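# Roll the carton on the palm until its label is up

## Task

The carton rests loose on the upturned palm of the hand. Using only that hand, reorient it until its label points upward; its rotation about the vertical is free, and the goal picture is just one acceptable result. The wrist camera, its post and the arm's final link count as part of the hand. It fails if the carton leaves the hand or contacts anything else. To finish: the carton must be still, resting on the palm or fingers and clear of the wrist, camera and post. The palm must face straight up. No hand motor may show "moving" or "overload" or be building toward a shutdown, though a motor dead from the start is ignored. Then declare it done. The hand is then opened, and the carton must still be label-up lying on the open hand; anything kept in place only by the robot's grip does not count.

## Robot and tools

Robot: one arm carrying a right hand with four digits (index, middle, ring, thumb) and a fisheye wrist camera, cam_wrist (504x504). A rigid mast stands on the palm side near the wrist, at x +0.05 to +0.10, z -0.16 to -0.11, reaching out to y = +0.06 m in hand-point axes. It can collide with things. Only the rubber tip caps grip well.

Frames. Scene frame: origin on the table top under the arm base, +z up, +y to the left when facing along +x. Hand-point frame: the hand point sits in front of the palm, where thumb and index/middle tips meet in a pinch. +z runs along the straight fingers toward the tips. +x crosses the palm away from the thumb. +y points out of the palm face, and the face itself is at y = -0.062 m. Straight-finger knuckles are at z = -0.017 m and the tips are 0.139 m beyond. Bending moves the tips toward +y. "Palm straight up" means hand +y aligned with scene +z.

Row format (used by execute_actions and move). A row is exactly 24 numbers, each in [-1, 1], and drives one hand on one arm. The order is dx, dy, dz, rx, ry, rz, then index_mcp, index_abd, index_pip, index_dip, middle_mcp, middle_abd, middle_pip, middle_dip, ring_mcp, ring_abd, ring_pip, ring_dip, thumb_cmc, thumb_axl, thumb_mcp, thumb_ipl, current_limit, speed.
- dx..rz are an offset, not a pose. They are expressed in the hand point's own axes and measured from the hand-point pose in the most recent result showing it. Before any such result in the scene, and for the second and later calls of one reply, they are measured from wherever the robot is when the action begins. 1.0 equals 0.6 m of translation or 180 degrees. rx, ry, rz form a single rotation vector. Every row in an action is measured from that same base pose, not from the row before. All zeros pulls the hand back to that base pose; it is not a pause.
- The 16 hinge numbers are absolute goal angles, scaled linearly between each hinge's two stops. Moving toward -1 bends fingers toward the palm. Finger _mcp runs -18 to +128 deg and is straight at +0.75. _abd runs -60 to +60, straight at 0.00, and -1 swings away from the thumb. _pip runs -29 to +108, straight at +0.58. _dip runs -21 to +117, straight at +0.70. thumb_cmc runs -20 to +120, straight (flat beside the palm) at +0.71, and -1 brings the thumb in front of the palm. thumb_axl rolls the thumb from -27 to +140 and is straight at +0.68. thumb_mcp runs -69 to +109, straight at +0.23. thumb_ipl runs -77 to +108, straight at +0.17. With thumb_axl straight, thumb_mcp and thumb_ipl toward -1 curl the thumb toward hand +z. At thumb_axl -0.40 they curl it in the same direction that cmc -1 swings it.
- current_limit sets the motor current cap, from 0 mA at -1 to 550 mA at +1, with a floor of 11 mA. The cap also slows hinges, and well below 0 a finger may fail to lift. speed sets each set-point rate to (speed+1)/2 x 5.9 rad/s. The starting values are +0.4 and -0.6, and the last values written persist.

Tools.
- execute_actions {"actions": [...], "pictures": bool}. The list holds at most one item. An empty list only reports the state. {"rows": [[24 numbers], ...], "steps": n} takes up to 15 rows and up to 15 steps of 1/30 s (default 15). Each row lasts one step, and the last row repeats to fill the steps. {"steps": n} with n up to 300 is a wait counted from the previous result, and your reply time is part of it.
- move {target: one 24-number row (offset as above), speed: m/s 0.002-0.5, default 0.25 (turning limit is 2x that in rad/s), stop_force: N 9-40, optional}. The hand point follows a straight path lasting 0.5-10 s. The hand numbers are sent at the start of the move. stop_force halts the path when the push against the motion rises by that amount, but it is unreliable when rotating. Omit it when pulling away from something you are pressing on. The result adds a "move:" line: done, off_target, moving, held, fault or contact, plus limits (paced = clipped, held = some steps blocked) and the distance to target.
- wait {seconds: 0-10} lets time pass without sending anything.
- zoom_image {camera: "cam_wrist", region: [x0, y0, x1, y1]} gives pixel coordinates of the latest image, origin top-left, max 504x504.
- show_instructions re-shows the reference image (goal picture).
- finished_scene {scene: 1 or 2} declares done; this is final.

Results. The state line gives end_effector_position (m) and end_effector_quat_wxyz in the scene frame, plus velocities. hand_goal and hand_measured are on the -1..1 scale. hand_current_ma is positive when pushing toward -1. hand_state reads moving, goal, blocked or overload. hand_current_limit and hand_speed are also reported. "Hand target" is the pose the controller is currently heading for. Wrist force and torque are given in hand axes; they saturate near 50 N, carry an offset of up to about 4 N, and may say "no reading". Other lines: HELD marks steps that were not sent, "pose unreachable" means the clearance check stepped in, and there are MOTOR HOT, fault and HAND FAULT lines.

Motion notes. Each step, the commanded pose is clipped to within 100 mm and 16 deg of the measured pose, and the arm trails commands by about 0.17 s. Check the reported pose and send the remainder later. Fingers keep travelling between calls. Time spent thinking counts.

Avoid the following:
- Letting the carton fall, or touch the table or anything outside the hand.
- Keeping a motor at 495 mA or more. After a cumulative 5 s it shuts down for 10 s, so ease off grips.
- Stiff contact. Joint torque at its limit (wrist joints 26.6 N m) or an external force of 150 N causes a 10 s stop and drops the rest of the call. Hand commands are lost during such a stop.
- Arm motor overheating.
- Ending with the carton leaning on the mast or camera, with the palm tilted, or with the carton held only by clenched fingers.

Each tool is called after "Call:" as a command line: name --argument value for each argument, lists and objects as JSON in quotes; but a table of rows of numbers goes row by row, as --pt "numbers of a row", without its own name.

Reference images:

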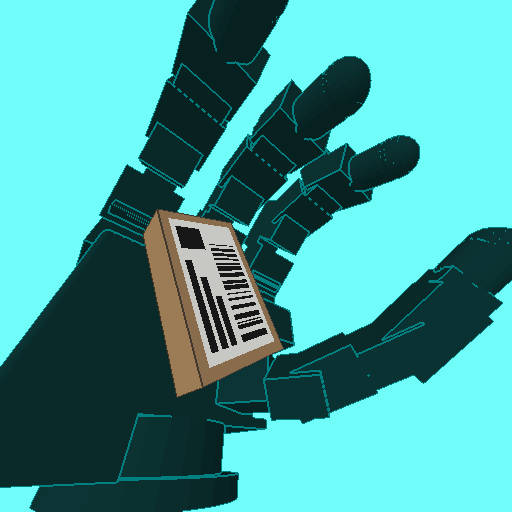

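## Session

Call:
execute_actions --actions '[]'

Scene clock: 0.00 s of 4800.00 s.
end_effector_position=(+0.5961, +0.0871, +0.4946) hand_goal=(+0.046, +0.000, -0.008, +0.280, +0.046, +0.000, -0.008, +0.280, +0.046, +0.000, -0.008, +0.280, -0.104, +0.266, +0.032, -0.018) hand_measured=(+0.060, +0.000, -0.006, +0.282, +0.060, +0.000, -0.006, +0.282, +0.062, +0.000, -0.006, +0.282, -0.092, +0.270, +0.034, -0.016) hand_current_ma=(+77, +0, +12, +12, +76, +0, +12, +14, +89, +0, +12, +12, +65, +27, +12, +11) hand_state=(goal, goal, goal, goal, goal, goal, goal, goal, goal, goal, goal, goal, goal, goal, goal, goal) hand_current_limit=0.40 hand_speed=-0.60 end_effector_quat_wxyz=(+0.501, +0.452, +0.519, +0.524) end_effector_velocity=(-0.000, -0.000, -0.000) end_effector_angular_velocity=(+0.000, +0.001, -0.000)
Joint positions: [-0.144 -1.208  2.21  -4.196 -1.348 -0.034]
Joint velocities: [-0.    -0.001  0.001  0.001  0.     0.   ]
Wrist force (N, on the end effector, along its own x y z axes, offset not removed): no reading
Wrist torque (N m, same axes, about the end effector's origin, offset not removed): no reading
Hand target: +0.596, +0.087, +0.495; +0.501, +0.452, +0.519, +0.524

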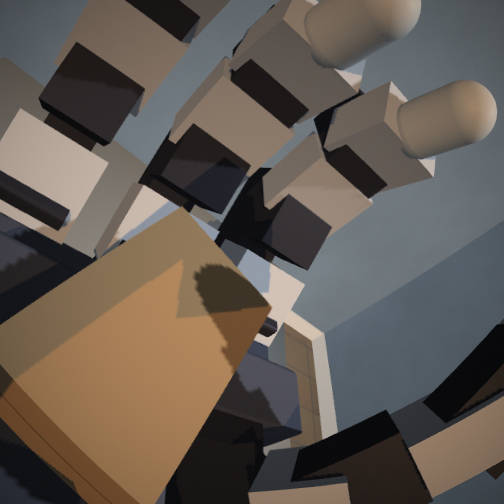

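Call:
zoom_image --camera "cam_wrist" --region '[0, 160, 340, 504]'

Region (0, 160, 340, 504) of cam_wrist's 504x504 image, scaled by 1.465, with more detail than that image has; it fills the left 498 columns of this view, and the rest is white.

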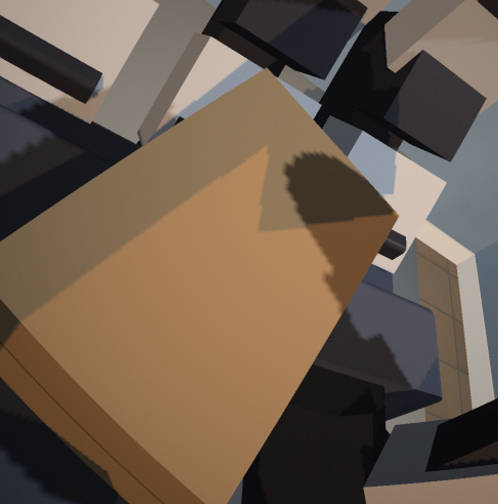

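Call:
zoom_image --camera "cam_wrist" --region '[0, 330, 174, 504]'

Region (0, 330, 174, 504) of cam_wrist's 504x504 image, scaled by 2.897, with more detail than that image has.

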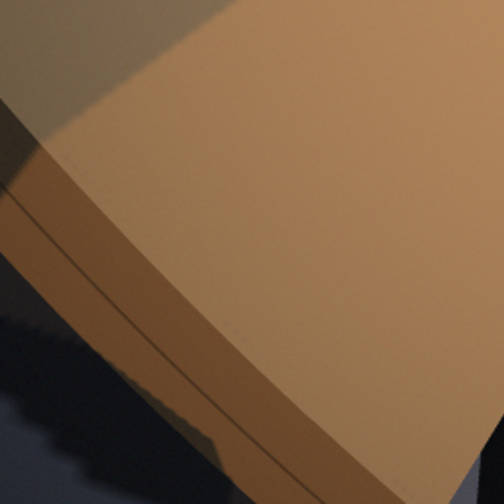

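Call:
move --target '[0,0,0, 0.12,0,0, -0.41,0,0.285,0.26, -0.41,0,0.285,0.26, -0.41,0,0.285,0.26, -0.104,0.266,0.032,-0.018, 0.4,-0.6]' --speed 0.1

Scene clock: 62.23 s of 4800.00 s.
end_effector_position=(+0.5962, +0.0871, +0.4946) hand_goal=(-0.410, +0.000, +0.286, +0.260, -0.410, +0.000, +0.286, +0.260, -0.410, +0.000, +0.286, +0.260, -0.104, +0.266, +0.032, -0.018) hand_measured=(-0.404, +0.000, +0.284, +0.262, -0.404, +0.000, +0.284, +0.262, -0.404, +0.000, +0.284, +0.262, -0.092, +0.270, +0.032, -0.016) hand_current_ma=(+27, +0, -13, +12, +34, +0, -13, +14, +31, +0, -13, +12, +64, +27, +2, +9) hand_state=(goal, goal, goal, goal, goal, goal, goal, goal, goal, goal, goal, goal, goal, goal, goal, goal) hand_current_limit=0.40 hand_speed=-0.60 end_effector_quat_wxyz=(+0.408, +0.538, +0.608, +0.418) end_effector_velocity=(+0.000, +0.000, -0.001) end_effector_angular_velocity=(-0.001, +0.013, -0.000)
Joint positions: [-0.145 -1.539  2.275 -3.546 -1.375 -0.115]
Joint velocities: [ 0.001 -0.007 -0.001  0.021 -0.002 -0.002]
Wrist force (N, on the end effector, along its own x y z axes, offset not removed): [1.5 2.2 0.7]
Wrist torque (N m, same axes, about the end effector's origin, offset not removed): [0.10 -0.34 0.15]
Hand target: +0.596, +0.087, +0.495; +0.408, +0.538, +0.608, +0.418
Off the commanded pose: 0.000 m, 0 deg.
move: done
camera_calibration (this result's frames):
cam_wrist: T_world_to_cam=[[0.272519, -0.70115, 0.65888, -0.396235], [-0.797937, -0.54734, -0.25242, 0.603376], [0.537615, -0.456956, -0.708633, 0.192619], [0, 0, 0, 1]] pos_world=[0.485883, 0.140451, 0.549872]

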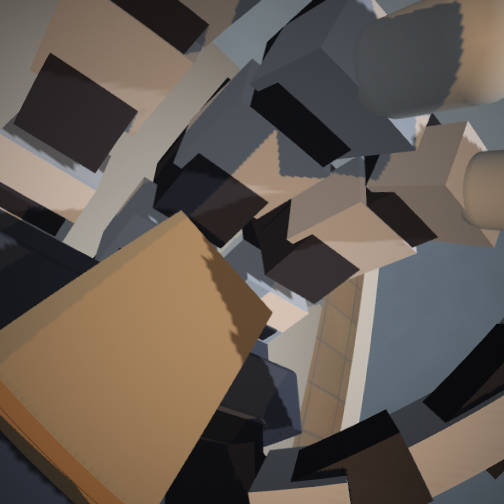

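Call:
move --target '[0,0,0, 0.09,0,0, -0.41,0,0.285,0.26, -0.41,0,0.285,0.26, -0.41,0,0.285,0.26, -0.104,0.266,0.032,-0.018, 0.4,-0.6]' --speed 0.08

Scene clock: 68.93 s of 4800.00 s.
end_effector_position=(+0.5963, +0.0871, +0.4945) hand_goal=(-0.410, +0.000, +0.286, +0.260, -0.410, +0.000, +0.286, +0.260, -0.410, +0.000, +0.286, +0.260, -0.104, +0.266, +0.032, -0.018) hand_measured=(-0.404, +0.000, +0.284, +0.262, -0.404, +0.000, +0.284, +0.262, -0.404, +0.000, +0.284, +0.262, -0.092, +0.270, +0.032, -0.016) hand_current_ma=(+28, +0, -8, +12, +34, +0, -8, +14, +32, +0, -8, +12, +58, +27, -5, +7) hand_state=(goal, goal, goal, goal, goal, goal, goal, goal, goal, goal, goal, goal, goal, goal, goal, goal) hand_current_limit=0.40 hand_speed=-0.60 end_effector_quat_wxyz=(+0.329, +0.589, +0.661, +0.328) end_effector_velocity=(-0.000, -0.001, +0.003) end_effector_angular_velocity=(-0.001, +0.007, -0.002)
Joint positions: [-0.131 -1.716  2.188 -3.    -1.426 -0.158]
Joint velocities: [ 0.    -0.007 -0.008  0.021 -0.003 -0.001]
Wrist force (N, on the end effector, along its own x y z axes, offset not removed): [0.2 1.0 0.9]
Wrist torque (N m, same axes, about the end effector's origin, offset not removed): [-0.04 -0.18 0.04]
Hand target: +0.596, +0.087, +0.495; +0.328, +0.590, +0.661, +0.328
Off the commanded pose: 0.000 m, 0 deg.
move: done
camera_calibration (this result's frames):
cam_wrist: T_world_to_cam=[[0.437571, -0.690051, 0.576507, -0.454906], [-0.841737, -0.539838, -0.00727874, 0.507659], [0.316243, -0.482083, -0.81706, 0.380364], [0, 0, 0, 1]] pos_world=[0.506081, 0.143512, 0.576732]

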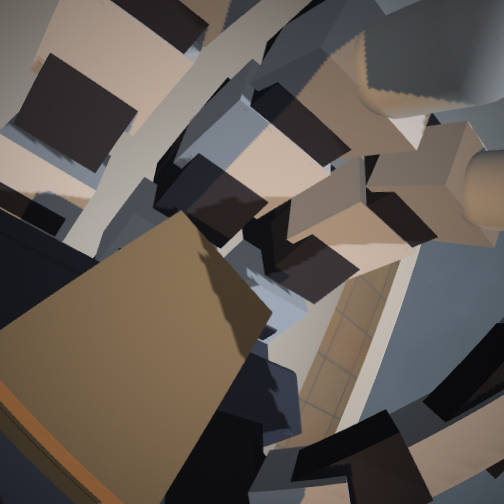

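Call:
move --target '[0,0,0, 0.13,0,0.05, -0.41,0,0.0,0.4, -0.41,0,0.0,0.4, -0.41,0,0.0,0.4, -0.104,0.266,0.032,-0.018, 0.4,-0.6]' --speed 0.08

Scene clock: 96.77 s of 4800.00 s.
end_effector_position=(+0.5964, +0.0871, +0.4945) hand_goal=(-0.410, +0.000, +0.000, +0.400, -0.410, +0.000, +0.000, +0.400, -0.410, +0.000, +0.000, +0.400, -0.104, +0.266, +0.032, -0.018) hand_measured=(-0.402, +0.000, +0.004, +0.398, -0.402, +0.000, +0.004, +0.396, -0.402, +0.000, +0.004, +0.398, -0.094, +0.270, +0.030, -0.016) hand_current_ma=(+40, +0, +17, -14, +47, +0, +17, -16, +46, +0, +17, -14, +52, +27, -10, +7) hand_state=(goal, goal, goal, goal, goal, goal, goal, goal, goal, goal, goal, goal, goal, goal, goal, goal) hand_current_limit=0.40 hand_speed=-0.60 end_effector_quat_wxyz=(+0.176, +0.693, +0.666, +0.213) end_effector_velocity=(+0.000, -0.000, +0.001) end_effector_angular_velocity=(+0.003, +0.011, -0.003)
Joint positions: [-0.082 -1.754  1.894 -2.264 -1.494 -0.009]
Joint velocities: [ 0.     0.002 -0.011  0.02  -0.     0.004]
Wrist force (N, on the end effector, along its own x y z axes, offset not removed): [5.9 0.3 2.3]
Wrist torque (N m, same axes, about the end effector's origin, offset not removed): [-0.08 -0.95 0.44]
Hand target: +0.596, +0.087, +0.495; +0.176, +0.693, +0.666, +0.212
Off the commanded pose: 0.000 m, 0 deg.
move: done
camera_calibration (this result's frames):
cam_wrist: T_world_to_cam=[[0.540895, -0.78487, 0.302344, -0.372775], [-0.835823, -0.461414, 0.297484, 0.34668], [-0.0939808, -0.413614, -0.905589, 0.662786], [0, 0, 0, 1]] pos_world=[0.553685, 0.141521, 0.609785]

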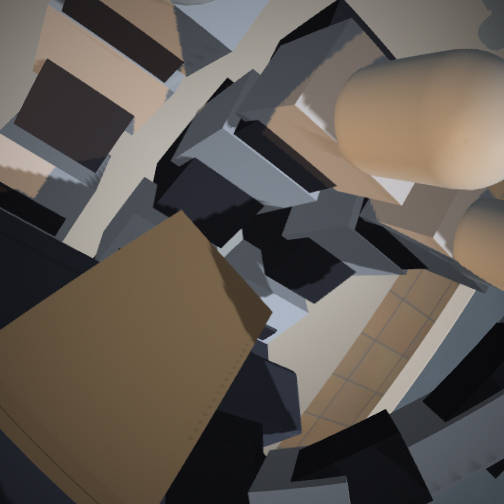

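Call:
zoom_image --camera "cam_wrist" --region '[0, 180, 324, 504]'

Region (0, 180, 324, 504) of cam_wrist's 504x504 image, scaled by 1.556, with more detail than that image has.

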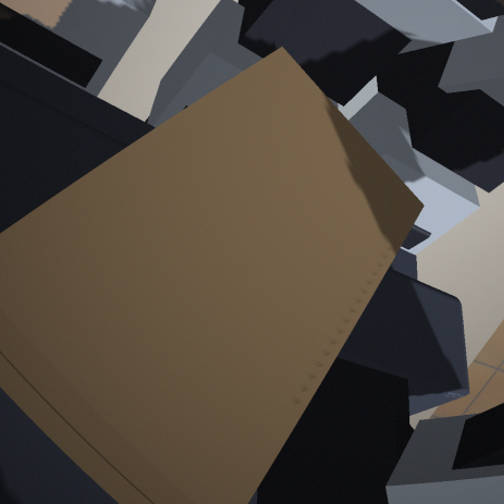

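Call:
move --target '[0,0,0, 0.08,0.04,0, -0.41,0,0.0,0.4, -0.41,0,0.0,0.4, -0.41,0,0.0,0.4, -0.104,0.266,0.032,-0.018, 0.4,-0.6]' --speed 0.08

Scene clock: 106.03 s of 4800.00 s.
end_effector_position=(+0.5965, +0.0871, +0.4944) hand_goal=(-0.410, +0.000, +0.000, +0.400, -0.410, +0.000, +0.000, +0.400, -0.410, +0.000, +0.000, +0.400, -0.104, +0.266, +0.032, -0.018) hand_measured=(-0.402, +0.000, +0.004, +0.398, -0.400, +0.000, +0.004, +0.396, -0.400, +0.000, +0.004, +0.398, -0.094, +0.270, +0.030, -0.018) hand_current_ma=(+45, +0, +17, -13, +53, +0, +17, -15, +52, +0, +17, -13, +50, +27, -11, +7) hand_state=(goal, goal, goal, goal, goal, goal, goal, goal, goal, goal, goal, goal, goal, goal, goal, goal) hand_current_limit=0.40 hand_speed=-0.60 end_effector_quat_wxyz=(+0.047, +0.695, +0.697, +0.171) end_effector_velocity=(+0.000, +0.000, +0.000) end_effector_angular_velocity=(+0.004, +0.010, +0.003)
Joint positions: [-0.152 -1.702  1.681 -1.833 -1.355 -0.112]
Joint velocities: [-0.002  0.004 -0.01   0.018  0.004 -0.005]
Wrist force (N, on the end effector, along its own x y z axes, offset not removed): [4.0 -3.2 6.7]
Wrist torque (N m, same axes, about the end effector's origin, offset not removed): [-0.65 -0.62 0.40]
Hand target: +0.597, +0.087, +0.494; +0.046, +0.695, +0.697, +0.170
Off the commanded pose: 0.000 m, 0 deg.
move: done
camera_calibration (this result's frames):
cam_wrist: T_world_to_cam=[[0.649635, -0.757037, 0.0697852, -0.325075], [-0.704766, -0.565261, 0.4287, 0.212784], [-0.285095, -0.327681, -0.900747, 0.766822], [0, 0, 0, 1]] pos_world=[0.57976, 0.125457, 0.622178]

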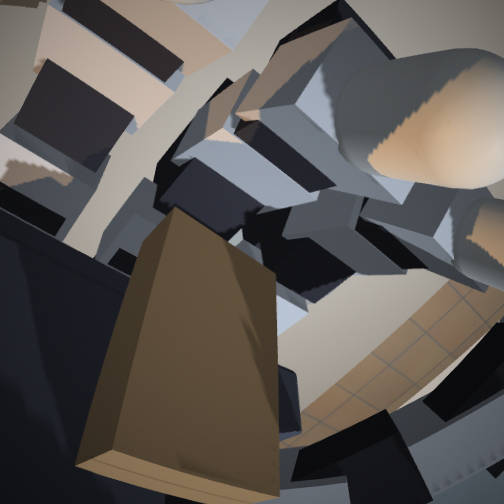

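Call:
zoom_image --camera "cam_wrist" --region '[40, 170, 374, 504]'

Region (40, 170, 374, 504) of cam_wrist's 504x504 image, scaled by 1.509, with more detail than that image has.

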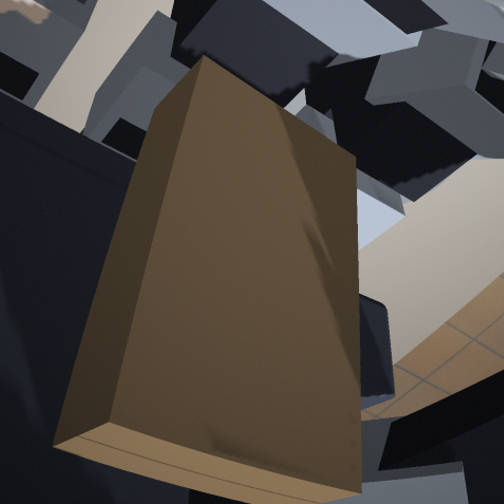

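Call:
move --target '[-0.007,-0.04,0.03, 0.04,-0.058,0, -0.41,-0.1,-0.5,0.6, -0.41,0,-0.5,0.6, -0.41,0.1,-0.5,0.6, -0.104,0.266,0.032,-0.018, 0.0,-0.7]' --speed 0.06

Scene clock: 153.07 s of 4800.00 s.
end_effector_position=(+0.5793, +0.0867, +0.4698) hand_goal=(-0.410, -0.100, -0.500, +0.600, -0.410, +0.000, -0.500, +0.600, -0.410, +0.100, -0.500, +0.600, -0.104, +0.266, +0.032, -0.018) hand_measured=(-0.402, -0.096, -0.496, +0.598, -0.400, +0.000, -0.496, +0.596, -0.400, +0.098, -0.496, +0.598, -0.098, +0.270, +0.030, -0.018) hand_current_ma=(+46, +16, +20, -13, +54, +0, +21, -16, +53, -10, +21, -13, +33, +27, -15, +6) hand_state=(goal, goal, goal, goal, goal, goal, goal, goal, goal, goal, goal, goal, goal, goal, goal, goal) hand_current_limit=0.00 hand_speed=-0.70 end_effector_quat_wxyz=(+0.066, +0.709, +0.699, +0.063) end_effector_velocity=(-0.001, +0.000, -0.001) end_effector_angular_velocity=(-0.009, +0.009, -0.001)
Joint positions: [-0.06  -1.667  1.645 -1.73  -1.567 -0.034]
Joint velocities: [ 0.005  0.002 -0.002  0.008 -0.011  0.005]
Wrist force (N, on the end effector, along its own x y z axes, offset not removed): [2.0 2.8 -1.5]
Wrist torque (N m, same axes, about the end effector's origin, offset not removed): [0.73 -0.21 0.22]
Hand target: +0.579, +0.087, +0.470; +0.066, +0.709, +0.699, +0.063
Off the commanded pose: 0.000 m, 0 deg.
move: done
camera_calibration (this result's frames):
cam_wrist: T_world_to_cam=[[0.636574, -0.761503, 0.122011, -0.329093], [-0.655602, -0.451012, 0.605619, 0.0894811], [-0.406152, -0.465512, -0.786346, 0.767903], [0, 0, 0, 1]] pos_world=[0.580042, 0.147219, 0.589799]

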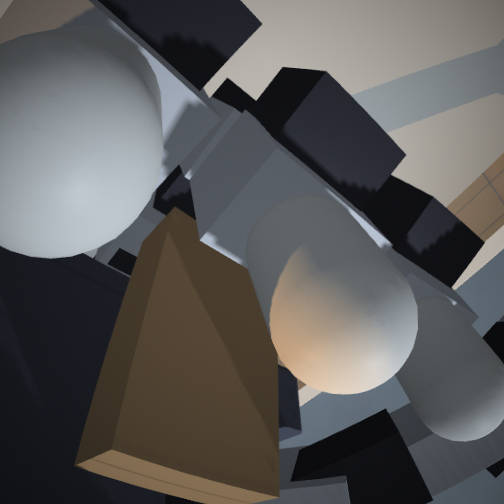

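Call:
move --target '[0,0,0, 0,0,0, -0.41,-0.1,-0.7,0.65, -0.41,0,-0.8,0.65, -0.41,0.1,-0.7,0.65, -0.104,0.266,0.032,-0.018, -0.2,-0.7]' --speed 0.06

Scene clock: 158.67 s of 4800.00 s.
end_effector_position=(+0.5793, +0.0867, +0.4697) hand_goal=(-0.410, -0.100, -0.700, +0.650, -0.410, +0.000, -0.800, +0.650, -0.410, +0.100, -0.700, +0.650, -0.104, +0.266, +0.032, -0.018) hand_measured=(-0.384, -0.104, -0.618, +0.656, -0.400, +0.000, -0.798, +0.646, -0.400, +0.098, -0.698, +0.648, -0.086, +0.270, +0.030, -0.018) hand_current_ma=(+136, -20, +219, +38, +54, +0, +13, -17, +53, -10, +16, -14, +91, +27, -12, +6) hand_state=(blocked, goal, blocked, goal, goal, goal, goal, goal, goal, goal, goal, goal, goal, goal, goal, goal) hand_current_limit=-0.20 hand_speed=-0.70 end_effector_quat_wxyz=(+0.066, +0.709, +0.699, +0.063) end_effector_velocity=(-0.000, +0.000, -0.003) end_effector_angular_velocity=(+0.000, +0.006, -0.000)
Joint positions: [-0.06  -1.667  1.645 -1.73  -1.567 -0.034]
Joint velocities: [ 0.001  0.002  0.002  0.001 -0.     0.001]
Wrist force (N, on the end effector, along its own x y z axes, offset not removed): [0.4 -0.8 5.5]
Wrist torque (N m, same axes, about the end effector's origin, offset not removed): [-0.34 -0.13 0.07]
Hand target: +0.579, +0.087, +0.470; +0.066, +0.709, +0.699, +0.063
Off the commanded pose: 0.000 m, 0 deg.
move: done
camera_calibration (this result's frames):
cam_wrist: T_world_to_cam=[[0.636584, -0.7615, 0.121975, -0.3291], [-0.655558, -0.451006, 0.605671, 0.0894779], [-0.406207, -0.465522, -0.786311, 0.767911], [0, 0, 0, 1]] pos_world=[0.580089, 0.147225, 0.589765]

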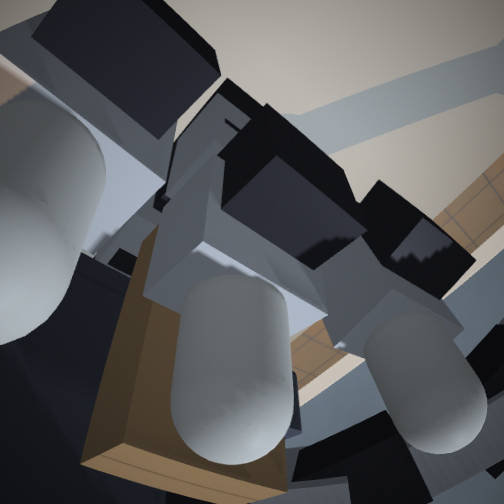

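Call:
move --target '[0,0,0, 0,0,0, -0.41,-0.1,-0.55,0.65, -0.41,0,-0.9,0.6, -0.41,0.1,-0.7,0.65, 0.1,0.266,0.032,-0.018, -0.2,-0.7]' --speed 0.06

Scene clock: 163.80 s of 4800.00 s.
end_effector_position=(+0.5793, +0.0867, +0.4698) hand_goal=(-0.410, -0.100, -0.550, +0.650, -0.410, +0.000, -0.900, +0.600, -0.410, +0.100, -0.700, +0.650, +0.100, +0.266, +0.032, -0.018) hand_measured=(-0.388, -0.104, -0.552, +0.652, -0.394, +0.000, -0.868, +0.608, -0.400, +0.098, -0.698, +0.648, +0.098, +0.270, +0.030, -0.018) hand_current_ma=(+122, -16, -10, +15, +87, +0, +170, +44, +53, -10, +16, -14, -6, +27, -15, +6) hand_state=(blocked, goal, goal, goal, goal, goal, blocked, goal, goal, goal, goal, goal, goal, goal, goal, goal) hand_current_limit=-0.20 hand_speed=-0.70 end_effector_quat_wxyz=(+0.066, +0.709, +0.699, +0.063) end_effector_velocity=(-0.000, +0.000, +0.001) end_effector_angular_velocity=(+0.000, -0.001, +0.000)
Joint positions: [-0.06  -1.667  1.645 -1.73  -1.567 -0.034]
Joint velocities: [-0.    -0.001 -0.001  0.001  0.    -0.   ]
Wrist force (N, on the end effector, along its own x y z axes, offset not removed): [3.3 4.7 3.2]
Wrist torque (N m, same axes, about the end effector's origin, offset not removed): [0.60 -0.45 0.41]
Hand target: +0.579, +0.087, +0.470; +0.066, +0.709, +0.699, +0.063
Off the commanded pose: 0.000 m, 0 deg.
move: done
camera_calibration (this result's frames):
cam_wrist: T_world_to_cam=[[0.636574, -0.761503, 0.122011, -0.329093], [-0.655603, -0.451012, 0.605618, 0.0894814], [-0.406152, -0.465512, -0.786346, 0.767904], [0, 0, 0, 1]] pos_world=[0.580042, 0.147219, 0.589799]

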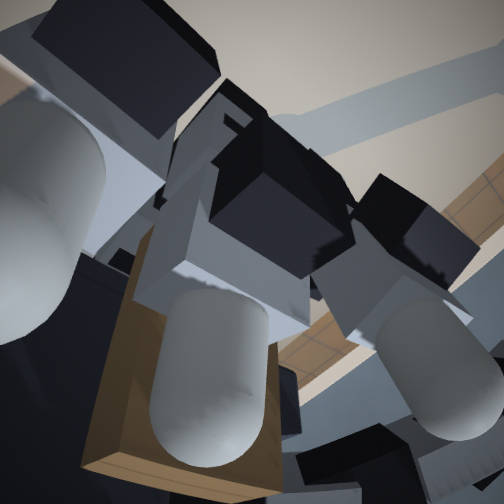

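Call:
move --target '[0,-0.061,0.056, 0.235,0,0, -0.41,-0.1,-0.55,0.65, -0.41,0,-0.9,0.6, -0.41,0.1,-0.7,0.65, 0.1,0.266,0.032,-0.018, -0.2,-0.7]' --speed 0.12

Scene clock: 172.50 s of 4800.00 s.
end_effector_position=(+0.5496, +0.0870, +0.4300) hand_goal=(-0.410, -0.100, -0.550, +0.650, -0.410, +0.000, -0.900, +0.600, -0.410, +0.100, -0.700, +0.650, +0.100, +0.266, +0.032, -0.018) hand_measured=(-0.388, -0.104, -0.550, +0.652, -0.394, +0.000, -0.868, +0.608, -0.400, +0.098, -0.698, +0.648, +0.098, +0.270, +0.030, -0.018) hand_current_ma=(+114, -15, +0, +15, +88, +0, +170, +44, +53, -10, +16, -12, -8, +21, -16, +6) hand_state=(blocked, goal, goal, goal, goal, goal, blocked, goal, goal, goal, goal, goal, goal, goal, goal, goal) hand_current_limit=-0.20 hand_speed=-0.70 end_effector_quat_wxyz=(-0.194, +0.685, +0.675, -0.193) end_effector_velocity=(+0.001, -0.000, -0.001) end_effector_angular_velocity=(+0.001, +0.011, +0.000)
Joint positions: [-0.052 -1.266  1.044 -0.793 -1.587 -0.022]
Joint velocities: [-0.     0.009 -0.011  0.012 -0.    -0.001]
Wrist force (N, on the end effector, along its own x y z axes, offset not removed): [1.6 -0.2 1.5]
Wrist torque (N m, same axes, about the end effector's origin, offset not removed): [0.19 -0.31 0.09]
Hand target: +0.550, +0.087, +0.430; -0.194, +0.685, +0.675, -0.193
Off the commanded pose: 0.000 m, 0 deg.
move: done
camera_calibration (this result's frames):
cam_wrist: T_world_to_cam=[[0.549952, -0.760874, -0.344418, -0.0569469], [-0.0803305, -0.458657, 0.884975, -0.341357], [-0.831324, -0.459027, -0.313361, 0.75445], [0, 0, 0, 1]] pos_world=[0.631089, 0.146418, 0.518894]

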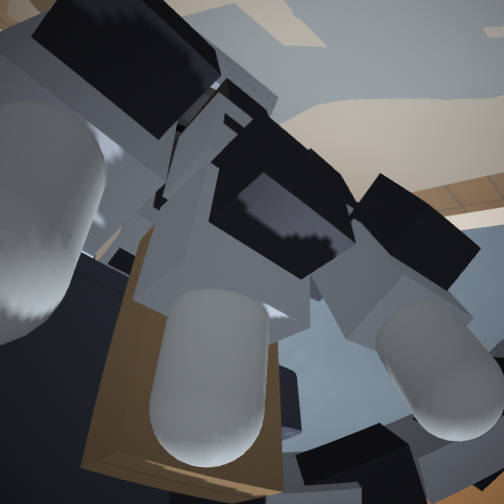

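Call:
move --target '[0,0,0, 0,0,0, -0.41,-0.1,-0.55,0.65, -0.41,0,-0.6,0.62, -0.41,0.1,-0.62,0.65, 0.1,0.266,0.032,-0.018, -0.2,-0.9]' --speed 0.06

Scene clock: 177.17 s of 4800.00 s.
end_effector_position=(+0.5496, +0.0870, +0.4300) hand_goal=(-0.410, -0.100, -0.550, +0.650, -0.410, +0.000, -0.600, +0.620, -0.410, +0.100, -0.620, +0.650, +0.100, +0.266, +0.032, -0.018) hand_measured=(-0.388, -0.104, -0.550, +0.652, -0.394, +0.000, -0.598, +0.622, -0.400, +0.098, -0.620, +0.648, +0.098, +0.270, +0.030, -0.018) hand_current_ma=(+114, -14, +0, +15, +88, +0, +11, +6, +53, -10, -1, -12, -8, +21, -16, +6) hand_state=(blocked, goal, goal, goal, goal, goal, goal, goal, goal, goal, goal, goal, goal, goal, goal, goal) hand_current_limit=-0.20 hand_speed=-0.90 end_effector_quat_wxyz=(-0.194, +0.685, +0.675, -0.193) end_effector_velocity=(-0.001, +0.000, -0.000) end_effector_angular_velocity=(-0.000, +0.001, -0.001)
Joint positions: [-0.052 -1.266  1.044 -0.793 -1.587 -0.022]
Joint velocities: [ 0.    -0.001  0.002  0.     0.     0.001]
Wrist force (N, on the end effector, along its own x y z axes, offset not removed): [2.8 0.5 -0.1]
Wrist torque (N m, same axes, about the end effector's origin, offset not removed): [0.40 -0.38 0.14]
Hand target: +0.550, +0.087, +0.430; -0.194, +0.685, +0.675, -0.193
Off the commanded pose: 0.000 m, 0 deg.
move: done
camera_calibration (this result's frames):
cam_wrist: T_world_to_cam=[[0.549945, -0.76089, -0.344394, -0.0569514], [-0.0803341, -0.458627, 0.88499, -0.341365], [-0.831328, -0.459029, -0.313345, 0.754445], [0, 0, 0, 1]] pos_world=[0.631088, 0.14642, 0.518892]

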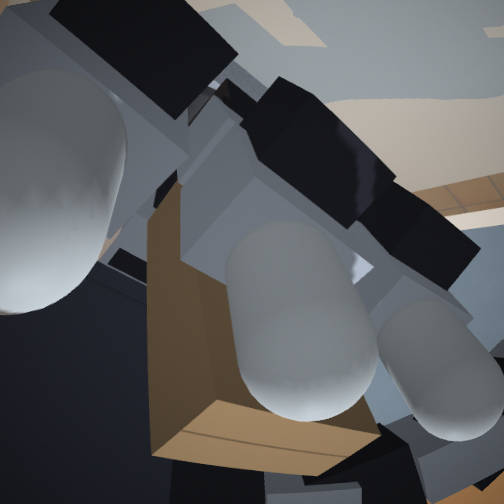

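Call:
move --target '[0,0,0, 0,0,0, -0.41,-0.1,-0.45,0.65, -0.41,0,-0.3,0.65, -0.41,0.1,-0.45,0.65, 0.1,0.266,0.032,-0.018, -0.2,-0.9]' --speed 0.06

Scene clock: 180.90 s of 4800.00 s.
end_effector_position=(+0.5496, +0.0870, +0.4300) hand_goal=(-0.410, -0.100, -0.450, +0.650, -0.410, +0.000, -0.300, +0.650, -0.410, +0.100, -0.450, +0.650, +0.100, +0.266, +0.032, -0.018) hand_measured=(-0.388, -0.102, -0.448, +0.652, -0.394, +0.000, -0.298, +0.648, -0.400, +0.098, -0.450, +0.648, +0.098, +0.270, +0.030, -0.018) hand_current_ma=(+114, -10, +14, +15, +88, +0, +7, -7, +53, -10, +1, -11, -8, +21, -16, +6) hand_state=(blocked, goal, goal, goal, goal, goal, goal, goal, goal, goal, goal, goal, goal, goal, goal, goal) hand_current_limit=-0.20 hand_speed=-0.90 end_effector_quat_wxyz=(-0.194, +0.685, +0.675, -0.193) end_effector_velocity=(+0.000, +0.000, -0.001) end_effector_angular_velocity=(-0.001, +0.001, -0.000)
Joint positions: [-0.052 -1.266  1.044 -0.793 -1.587 -0.022]
Joint velocities: [ 0.001  0.002 -0.    -0.     0.     0.002]
Wrist force (N, on the end effector, along its own x y z axes, offset not removed): [4.0 0.9 4.1]
Wrist torque (N m, same axes, about the end effector's origin, offset not removed): [0.10 -0.74 0.22]
Hand target: +0.550, +0.087, +0.430; -0.194, +0.685, +0.675, -0.193
Off the commanded pose: 0.000 m, 0 deg.
move: done
camera_calibration (this result's frames):
cam_wrist: T_world_to_cam=[[0.549959, -0.760869, -0.344418, -0.0569471], [-0.080327, -0.458657, 0.884975, -0.341357], [-0.83132, -0.459034, -0.313361, 0.75445], [0, 0, 0, 1]] pos_world=[0.631088, 0.146423, 0.518894]

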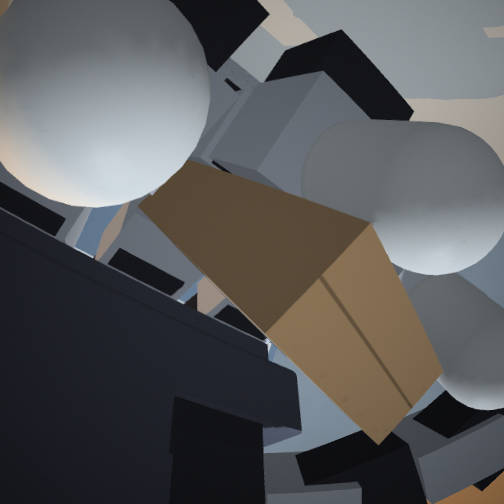

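Call:
move --target '[0,0,0, 0,0,0, -0.41,-0.1,-0.2,0.65, -0.41,0,-0.05,0.65, -0.41,0.1,-0.2,0.65, 0.1,0.266,0.032,-0.018, -0.2,-0.9]' --speed 0.06

Scene clock: 197.07 s of 4800.00 s.
end_effector_position=(+0.5496, +0.0870, +0.4300) hand_goal=(-0.410, -0.100, -0.200, +0.650, -0.410, +0.000, -0.050, +0.650, -0.410, +0.100, -0.200, +0.650, +0.100, +0.266, +0.032, -0.018) hand_measured=(-0.388, -0.102, -0.196, +0.652, -0.394, +0.000, -0.048, +0.648, -0.400, +0.098, -0.200, +0.648, +0.098, +0.270, +0.030, -0.018) hand_current_ma=(+114, -7, +16, +15, +88, +0, +11, -7, +53, -10, +2, -11, -8, +21, -16, +6) hand_state=(blocked, goal, goal, goal, goal, goal, goal, goal, goal, goal, goal, goal, goal, goal, goal, goal) hand_current_limit=-0.20 hand_speed=-0.90 end_effector_quat_wxyz=(-0.194, +0.685, +0.675, -0.193) end_effector_velocity=(+0.001, -0.000, -0.001) end_effector_angular_velocity=(-0.001, +0.001, -0.000)
Joint positions: [-0.052 -1.266  1.044 -0.793 -1.587 -0.022]
Joint velocities: [-0.     0.002  0.    -0.001 -0.     0.001]
Wrist force (N, on the end effector, along its own x y z axes, offset not removed): [5.2 2.9 3.5]
Wrist torque (N m, same axes, about the end effector's origin, offset not removed): [0.39 -0.80 0.41]
Hand target: +0.550, +0.087, +0.430; -0.194, +0.685, +0.675, -0.193
Off the commanded pose: 0.000 m, 0 deg.
move: done
camera_calibration (this result's frames):
cam_wrist: T_world_to_cam=[[0.549945, -0.76089, -0.344393, -0.0569516], [-0.0803345, -0.458627, 0.88499, -0.341365], [-0.831328, -0.45903, -0.313345, 0.754445], [0, 0, 0, 1]] pos_world=[0.631088, 0.14642, 0.518893]

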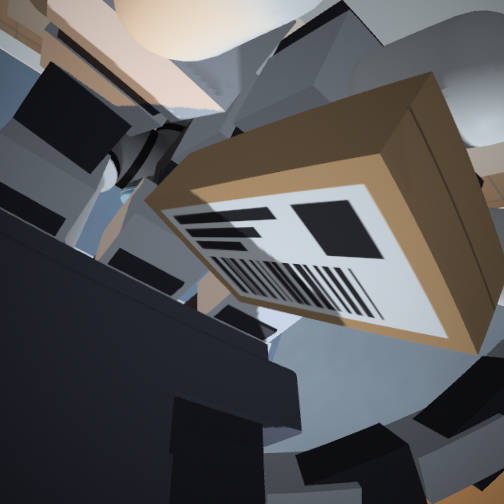

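Call:
move --target '[0,0.004,-0.047, -0.235,0,0, -0.17,-0.08,0.08,0.65, -0.17,0,0.19,0.65, -0.17,0.08,0.08,0.65, 0.1,0.266,0.032,-0.018, -0.2,-0.96]' --speed 0.15

Scene clock: 214.67 s of 4800.00 s.
end_effector_position=(+0.5663, +0.0868, +0.4528) hand_goal=(-0.170, -0.080, +0.080, +0.650, -0.170, +0.000, +0.190, +0.650, -0.170, +0.080, +0.080, +0.650, +0.100, +0.266, +0.032, -0.018) hand_measured=(-0.156, -0.082, +0.084, +0.652, -0.156, +0.000, +0.192, +0.648, -0.160, +0.082, +0.080, +0.648, +0.098, +0.270, +0.030, -0.018) hand_current_ma=(+78, -7, +16, +15, +73, +0, +9, -7, +57, +13, +2, -11, -7, +21, -16, +6) hand_state=(goal, goal, goal, goal, goal, goal, goal, goal, goal, goal, goal, goal, goal, goal, goal, goal) hand_current_limit=-0.20 hand_speed=-0.96 end_effector_quat_wxyz=(+0.066, +0.709, +0.699, +0.064) end_effector_velocity=(+0.000, -0.000, +0.000) end_effector_angular_velocity=(-0.001, -0.002, -0.000)
Joint positions: [-0.061 -1.699  1.716 -1.771 -1.566 -0.035]
Joint velocities: [-0.001 -0.001  0.001 -0.002 -0.001 -0.   ]
Wrist force (N, on the end effector, along its own x y z axes, offset not removed): [4.4 2.0 0.8]
Wrist torque (N m, same axes, about the end effector's origin, offset not removed): [0.50 -0.80 0.48]
Hand target: +0.566, +0.087, +0.453; +0.067, +0.709, +0.699, +0.064
Off the commanded pose: 0.000 m, 0 deg.
move: done
camera_calibration (this result's frames):
cam_wrist: T_world_to_cam=[[0.636464, -0.761498, 0.122611, -0.318848], [-0.656143, -0.450987, 0.605052, 0.09186], [-0.40545, -0.465544, -0.786689, 0.749142], [0, 0, 0, 1]] pos_world=[0.566949, 0.147384, 0.572856]

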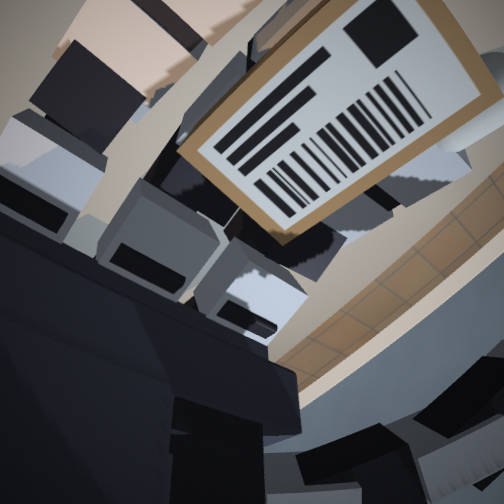

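Call:
move --target '[0,0.063,-0.065, -0.4414,0,0, 0.45,-0.05,0.4,0.65, 0.45,0,0.5,0.65, 0.45,0.05,0.4,0.65, 0.1,0.266,0.032,-0.018, -0.2,-0.95]' --speed 0.15

Scene clock: 229.87 s of 4800.00 s.
end_effector_position=(+0.5959, +0.0865, +0.4982) hand_goal=(+0.450, -0.050, +0.400, +0.650, +0.450, +0.000, +0.500, +0.650, +0.450, +0.050, +0.400, +0.650, +0.100, +0.266, +0.032, -0.018) hand_measured=(+0.460, -0.052, +0.404, +0.652, +0.460, +0.000, +0.504, +0.648, +0.460, +0.052, +0.400, +0.648, +0.106, +0.270, +0.030, -0.018) hand_current_ma=(+49, -9, +15, +15, +59, +0, +19, -5, +57, +13, +2, -11, +29, +21, -8, +6) hand_state=(goal, goal, goal, goal, goal, goal, goal, goal, goal, goal, goal, goal, goal, goal, goal, goal) hand_current_limit=-0.20 hand_speed=-0.95 end_effector_quat_wxyz=(+0.504, +0.503, +0.496, +0.496) end_effector_velocity=(+0.000, -0.000, -0.001) end_effector_angular_velocity=(+0.001, +0.002, -0.001)
Joint positions: [-0.069 -1.251  2.206 -4.095 -1.529 -0.001]
Joint velocities: [-0.001  0.001  0.     0.001 -0.     0.   ]
Wrist force (N, on the end effector, along its own x y z axes, offset not removed): [2.7 -1.1 2.5]
Wrist torque (N m, same axes, about the end effector's origin, offset not removed): [-0.22 -0.33 0.25]
Hand target: +0.596, +0.086, +0.498; +0.504, +0.503, +0.496, +0.496
Off the commanded pose: 0.000 m, 0 deg.
move: done
camera_calibration (this result's frames):
cam_wrist: T_world_to_cam=[[-0.0116123, -0.751817, 0.65927, -0.225469], [-0.719504, -0.451571, -0.527634, 0.685726], [0.694392, -0.480474, -0.535691, 0.0175249], [0, 0, 0, 1]] pos_world=[0.478595, 0.148563, 0.519846]

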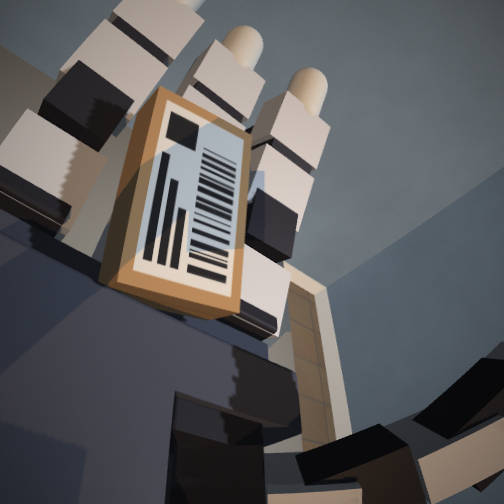

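Call:
move --target '[0,0,0, 0,0,0, 0.72,-0.03,0.5,0.65, 0.72,0,0.55,0.65, 0.72,0.03,0.5,0.65, 0.1,0.266,0.032,-0.018, -0.2,-0.85]' --speed 0.1

Call:
zoom_image --camera "cam_wrist" --region '[40, 60, 340, 360]'

Scene clock: 233.90 s of 4800.00 s.
end_effector_position=(+0.5959, +0.0865, +0.4981) hand_goal=(+0.720, -0.030, +0.500, +0.650, +0.720, +0.000, +0.550, +0.650, +0.720, +0.030, +0.500, +0.650, +0.100, +0.266, +0.032, -0.018) hand_measured=(+0.730, -0.034, +0.500, +0.652, +0.732, +0.000, +0.550, +0.648, +0.732, +0.034, +0.500, +0.648, +0.106, +0.270, +0.030, -0.018) hand_current_ma=(+53, -16, +3, +15, +59, +0, +3, -5, +61, +14, +3, -11, +29, +21, -8, +6) hand_state=(goal, goal, goal, goal, goal, goal, goal, goal, goal, goal, goal, goal, goal, goal, goal, goal) hand_current_limit=-0.20 hand_speed=-0.85 end_effector_quat_wxyz=(+0.504, +0.503, +0.496, +0.496) end_effector_velocity=(-0.000, +0.000, +0.000) end_effector_angular_velocity=(+0.001, -0.001, +0.001)
Joint positions: [-0.069 -1.251  2.206 -4.095 -1.529 -0.001]
Joint velocities: [ 0.001 -0.001 -0.     0.     0.     0.001]
Wrist force (N, on the end effector, along its own x y z axes, offset not removed): [2.6 0.1 -1.0]
Wrist torque (N m, same axes, about the end effector's origin, offset not removed): [0.11 -0.42 0.21]
Hand target: +0.596, +0.086, +0.498; +0.504, +0.503, +0.496, +0.496
Off the commanded pose: 0.000 m, 0 deg.
move: done
camera_calibration (this result's frames):
cam_wrist: T_world_to_cam=[[-0.0116135, -0.751817, 0.65927, -0.225468], [-0.719503, -0.451571, -0.527636, 0.685726], [0.694392, -0.480475, -0.53569, 0.0175229], [0, 0, 0, 1]] pos_world=[0.478596, 0.148563, 0.519845]

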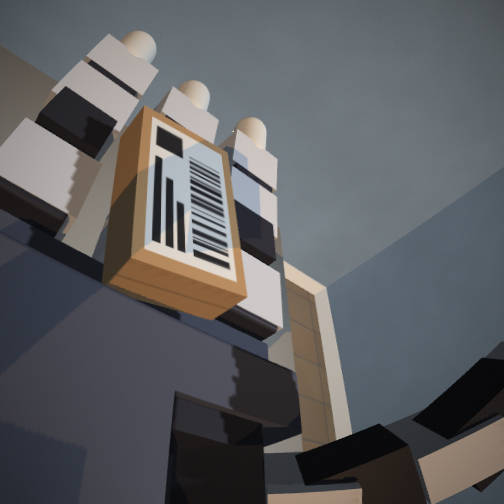

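Region (40, 60, 340, 360) of cam_wrist's 504x504 image, scaled by 1.680, with more detail than that image has.

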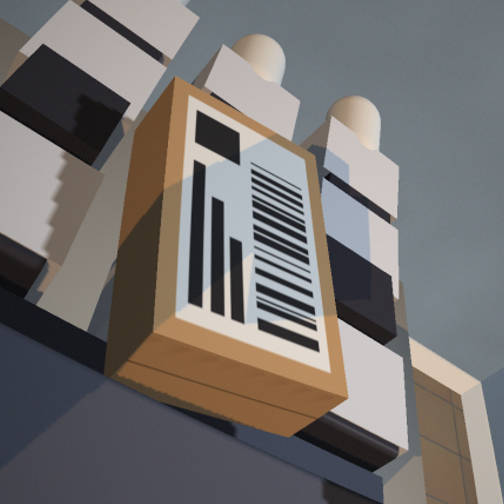

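Call:
wait --seconds 1

Scene clock: 236.53 s of 4800.00 s.
end_effector_position=(+0.5959, +0.0865, +0.4981) hand_goal=(+0.720, -0.030, +0.500, +0.650, +0.720, +0.000, +0.550, +0.650, +0.720, +0.030, +0.500, +0.650, +0.100, +0.266, +0.032, -0.018) hand_measured=(+0.730, -0.034, +0.500, +0.652, +0.732, +0.000, +0.550, +0.648, +0.732, +0.034, +0.500, +0.648, +0.106, +0.270, +0.030, -0.018) hand_current_ma=(+53, -16, +3, +15, +59, +0, +3, -5, +61, +14, +3, -11, +29, +21, -8, +6) hand_state=(goal, goal, goal, goal, goal, goal, goal, goal, goal, goal, goal, goal, goal, goal, goal, goal) hand_current_limit=-0.20 hand_speed=-0.85 end_effector_quat_wxyz=(+0.504, +0.503, +0.496, +0.496) end_effector_velocity=(-0.000, +0.000, +0.001) end_effector_angular_velocity=(+0.001, -0.001, +0.001)
Joint positions: [-0.069 -1.251  2.206 -4.095 -1.529 -0.001]
Joint velocities: [ 0.    -0.001  0.    -0.001  0.     0.001]
Wrist force (N, on the end effector, along its own x y z axes, offset not removed): [2.3 0.0 3.2]
Wrist torque (N m, same axes, about the end effector's origin, offset not removed): [-0.10 -0.49 0.11]
Hand target: +0.596, +0.086, +0.498; +0.504, +0.503, +0.496, +0.496
Off the commanded pose: 0.000 m, 0 deg.
Steps of this call (steps 1 to 79: nothing new was sent). Readings (end_effector_position | what the end effector reports):
1: (+0.5959, +0.0865, +0.4981) | hand_goal=(+0.720, -0.030, +0.500, +0.650, +0.720, +0.000, +0.550, +0.650, +0.720, +0.030, +0.500, +0.650, +0.100, +0.266, +0.032, -0.018) hand_measured=(+0.730, -0.034, +0.500, +0.652, +0.732, +0.000, +0.550, +0.648, +0.732, +0.034, +0.500, +0.648, +0.106, +0.270, +0.030, -0.018) hand_current_ma=(+53, -16, +3, +15, +59, +0, +3, -5, +61, +14, +3, -11, +29, +21, -8, +6) hand_state=(goal, goal, goal, goal, goal, goal, goal, goal, goal, goal, goal, goal, goal, goal, goal, goal) hand_current_limit=-0.20 hand_speed=-0.85
2: (+0.5959, +0.0865, +0.4981) | hand_goal=(+0.720, -0.030, +0.500, +0.650, +0.720, +0.000, +0.550, +0.650, +0.720, +0.030, +0.500, +0.650, +0.100, +0.266, +0.032, -0.018) hand_measured=(+0.730, -0.034, +0.500, +0.652, +0.732, +0.000, +0.550, +0.648, +0.732, +0.034, +0.500, +0.648, +0.106, +0.270, +0.030, -0.018) hand_current_ma=(+53, -16, +3, +15, +59, +0, +3, -5, +61, +14, +3, -11, +29, +21, -8, +6) hand_state=(goal, goal, goal, goal, goal, goal, goal, goal, goal, goal, goal, goal, goal, goal, goal, goal) hand_current_limit=-0.20 hand_speed=-0.85
4: (+0.5959, +0.0865, +0.4981) | hand_goal=(+0.720, -0.030, +0.500, +0.650, +0.720, +0.000, +0.550, +0.650, +0.720, +0.030, +0.500, +0.650, +0.100, +0.266, +0.032, -0.018) hand_measured=(+0.730, -0.034, +0.500, +0.652, +0.732, +0.000, +0.550, +0.648, +0.732, +0.034, +0.500, +0.648, +0.106, +0.270, +0.030, -0.018) hand_current_ma=(+53, -16, +3, +15, +59, +0, +3, -5, +61, +14, +3, -11, +29, +21, -8, +6) hand_state=(goal, goal, goal, goal, goal, goal, goal, goal, goal, goal, goal, goal, goal, goal, goal, goal) hand_current_limit=-0.20 hand_speed=-0.85
8: (+0.5959, +0.0865, +0.4981) | hand_goal=(+0.720, -0.030, +0.500, +0.650, +0.720, +0.000, +0.550, +0.650, +0.720, +0.030, +0.500, +0.650, +0.100, +0.266, +0.032, -0.018) hand_measured=(+0.730, -0.034, +0.500, +0.652, +0.732, +0.000, +0.550, +0.648, +0.732, +0.034, +0.500, +0.648, +0.106, +0.270, +0.030, -0.018) hand_current_ma=(+53, -16, +3, +15, +59, +0, +3, -5, +61, +14, +3, -11, +29, +21, -8, +6) hand_state=(goal, goal, goal, goal, goal, goal, goal, goal, goal, goal, goal, goal, goal, goal, goal, goal) hand_current_limit=-0.20 hand_speed=-0.85
79: the state above
camera_calibration (this result's frames):
cam_wrist: T_world_to_cam=[[-0.0116134, -0.751817, 0.65927, -0.225468], [-0.719503, -0.451571, -0.527635, 0.685726], [0.694392, -0.480474, -0.53569, 0.0175231], [0, 0, 0, 1]] pos_world=[0.478596, 0.148563, 0.519845]

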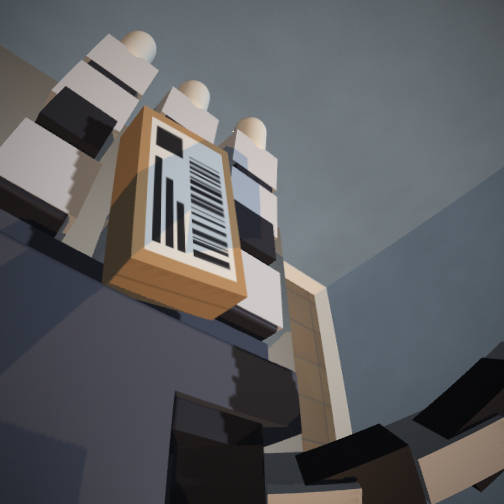

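Call:
finished_scene --scene 1

The scene is finished: the task was done.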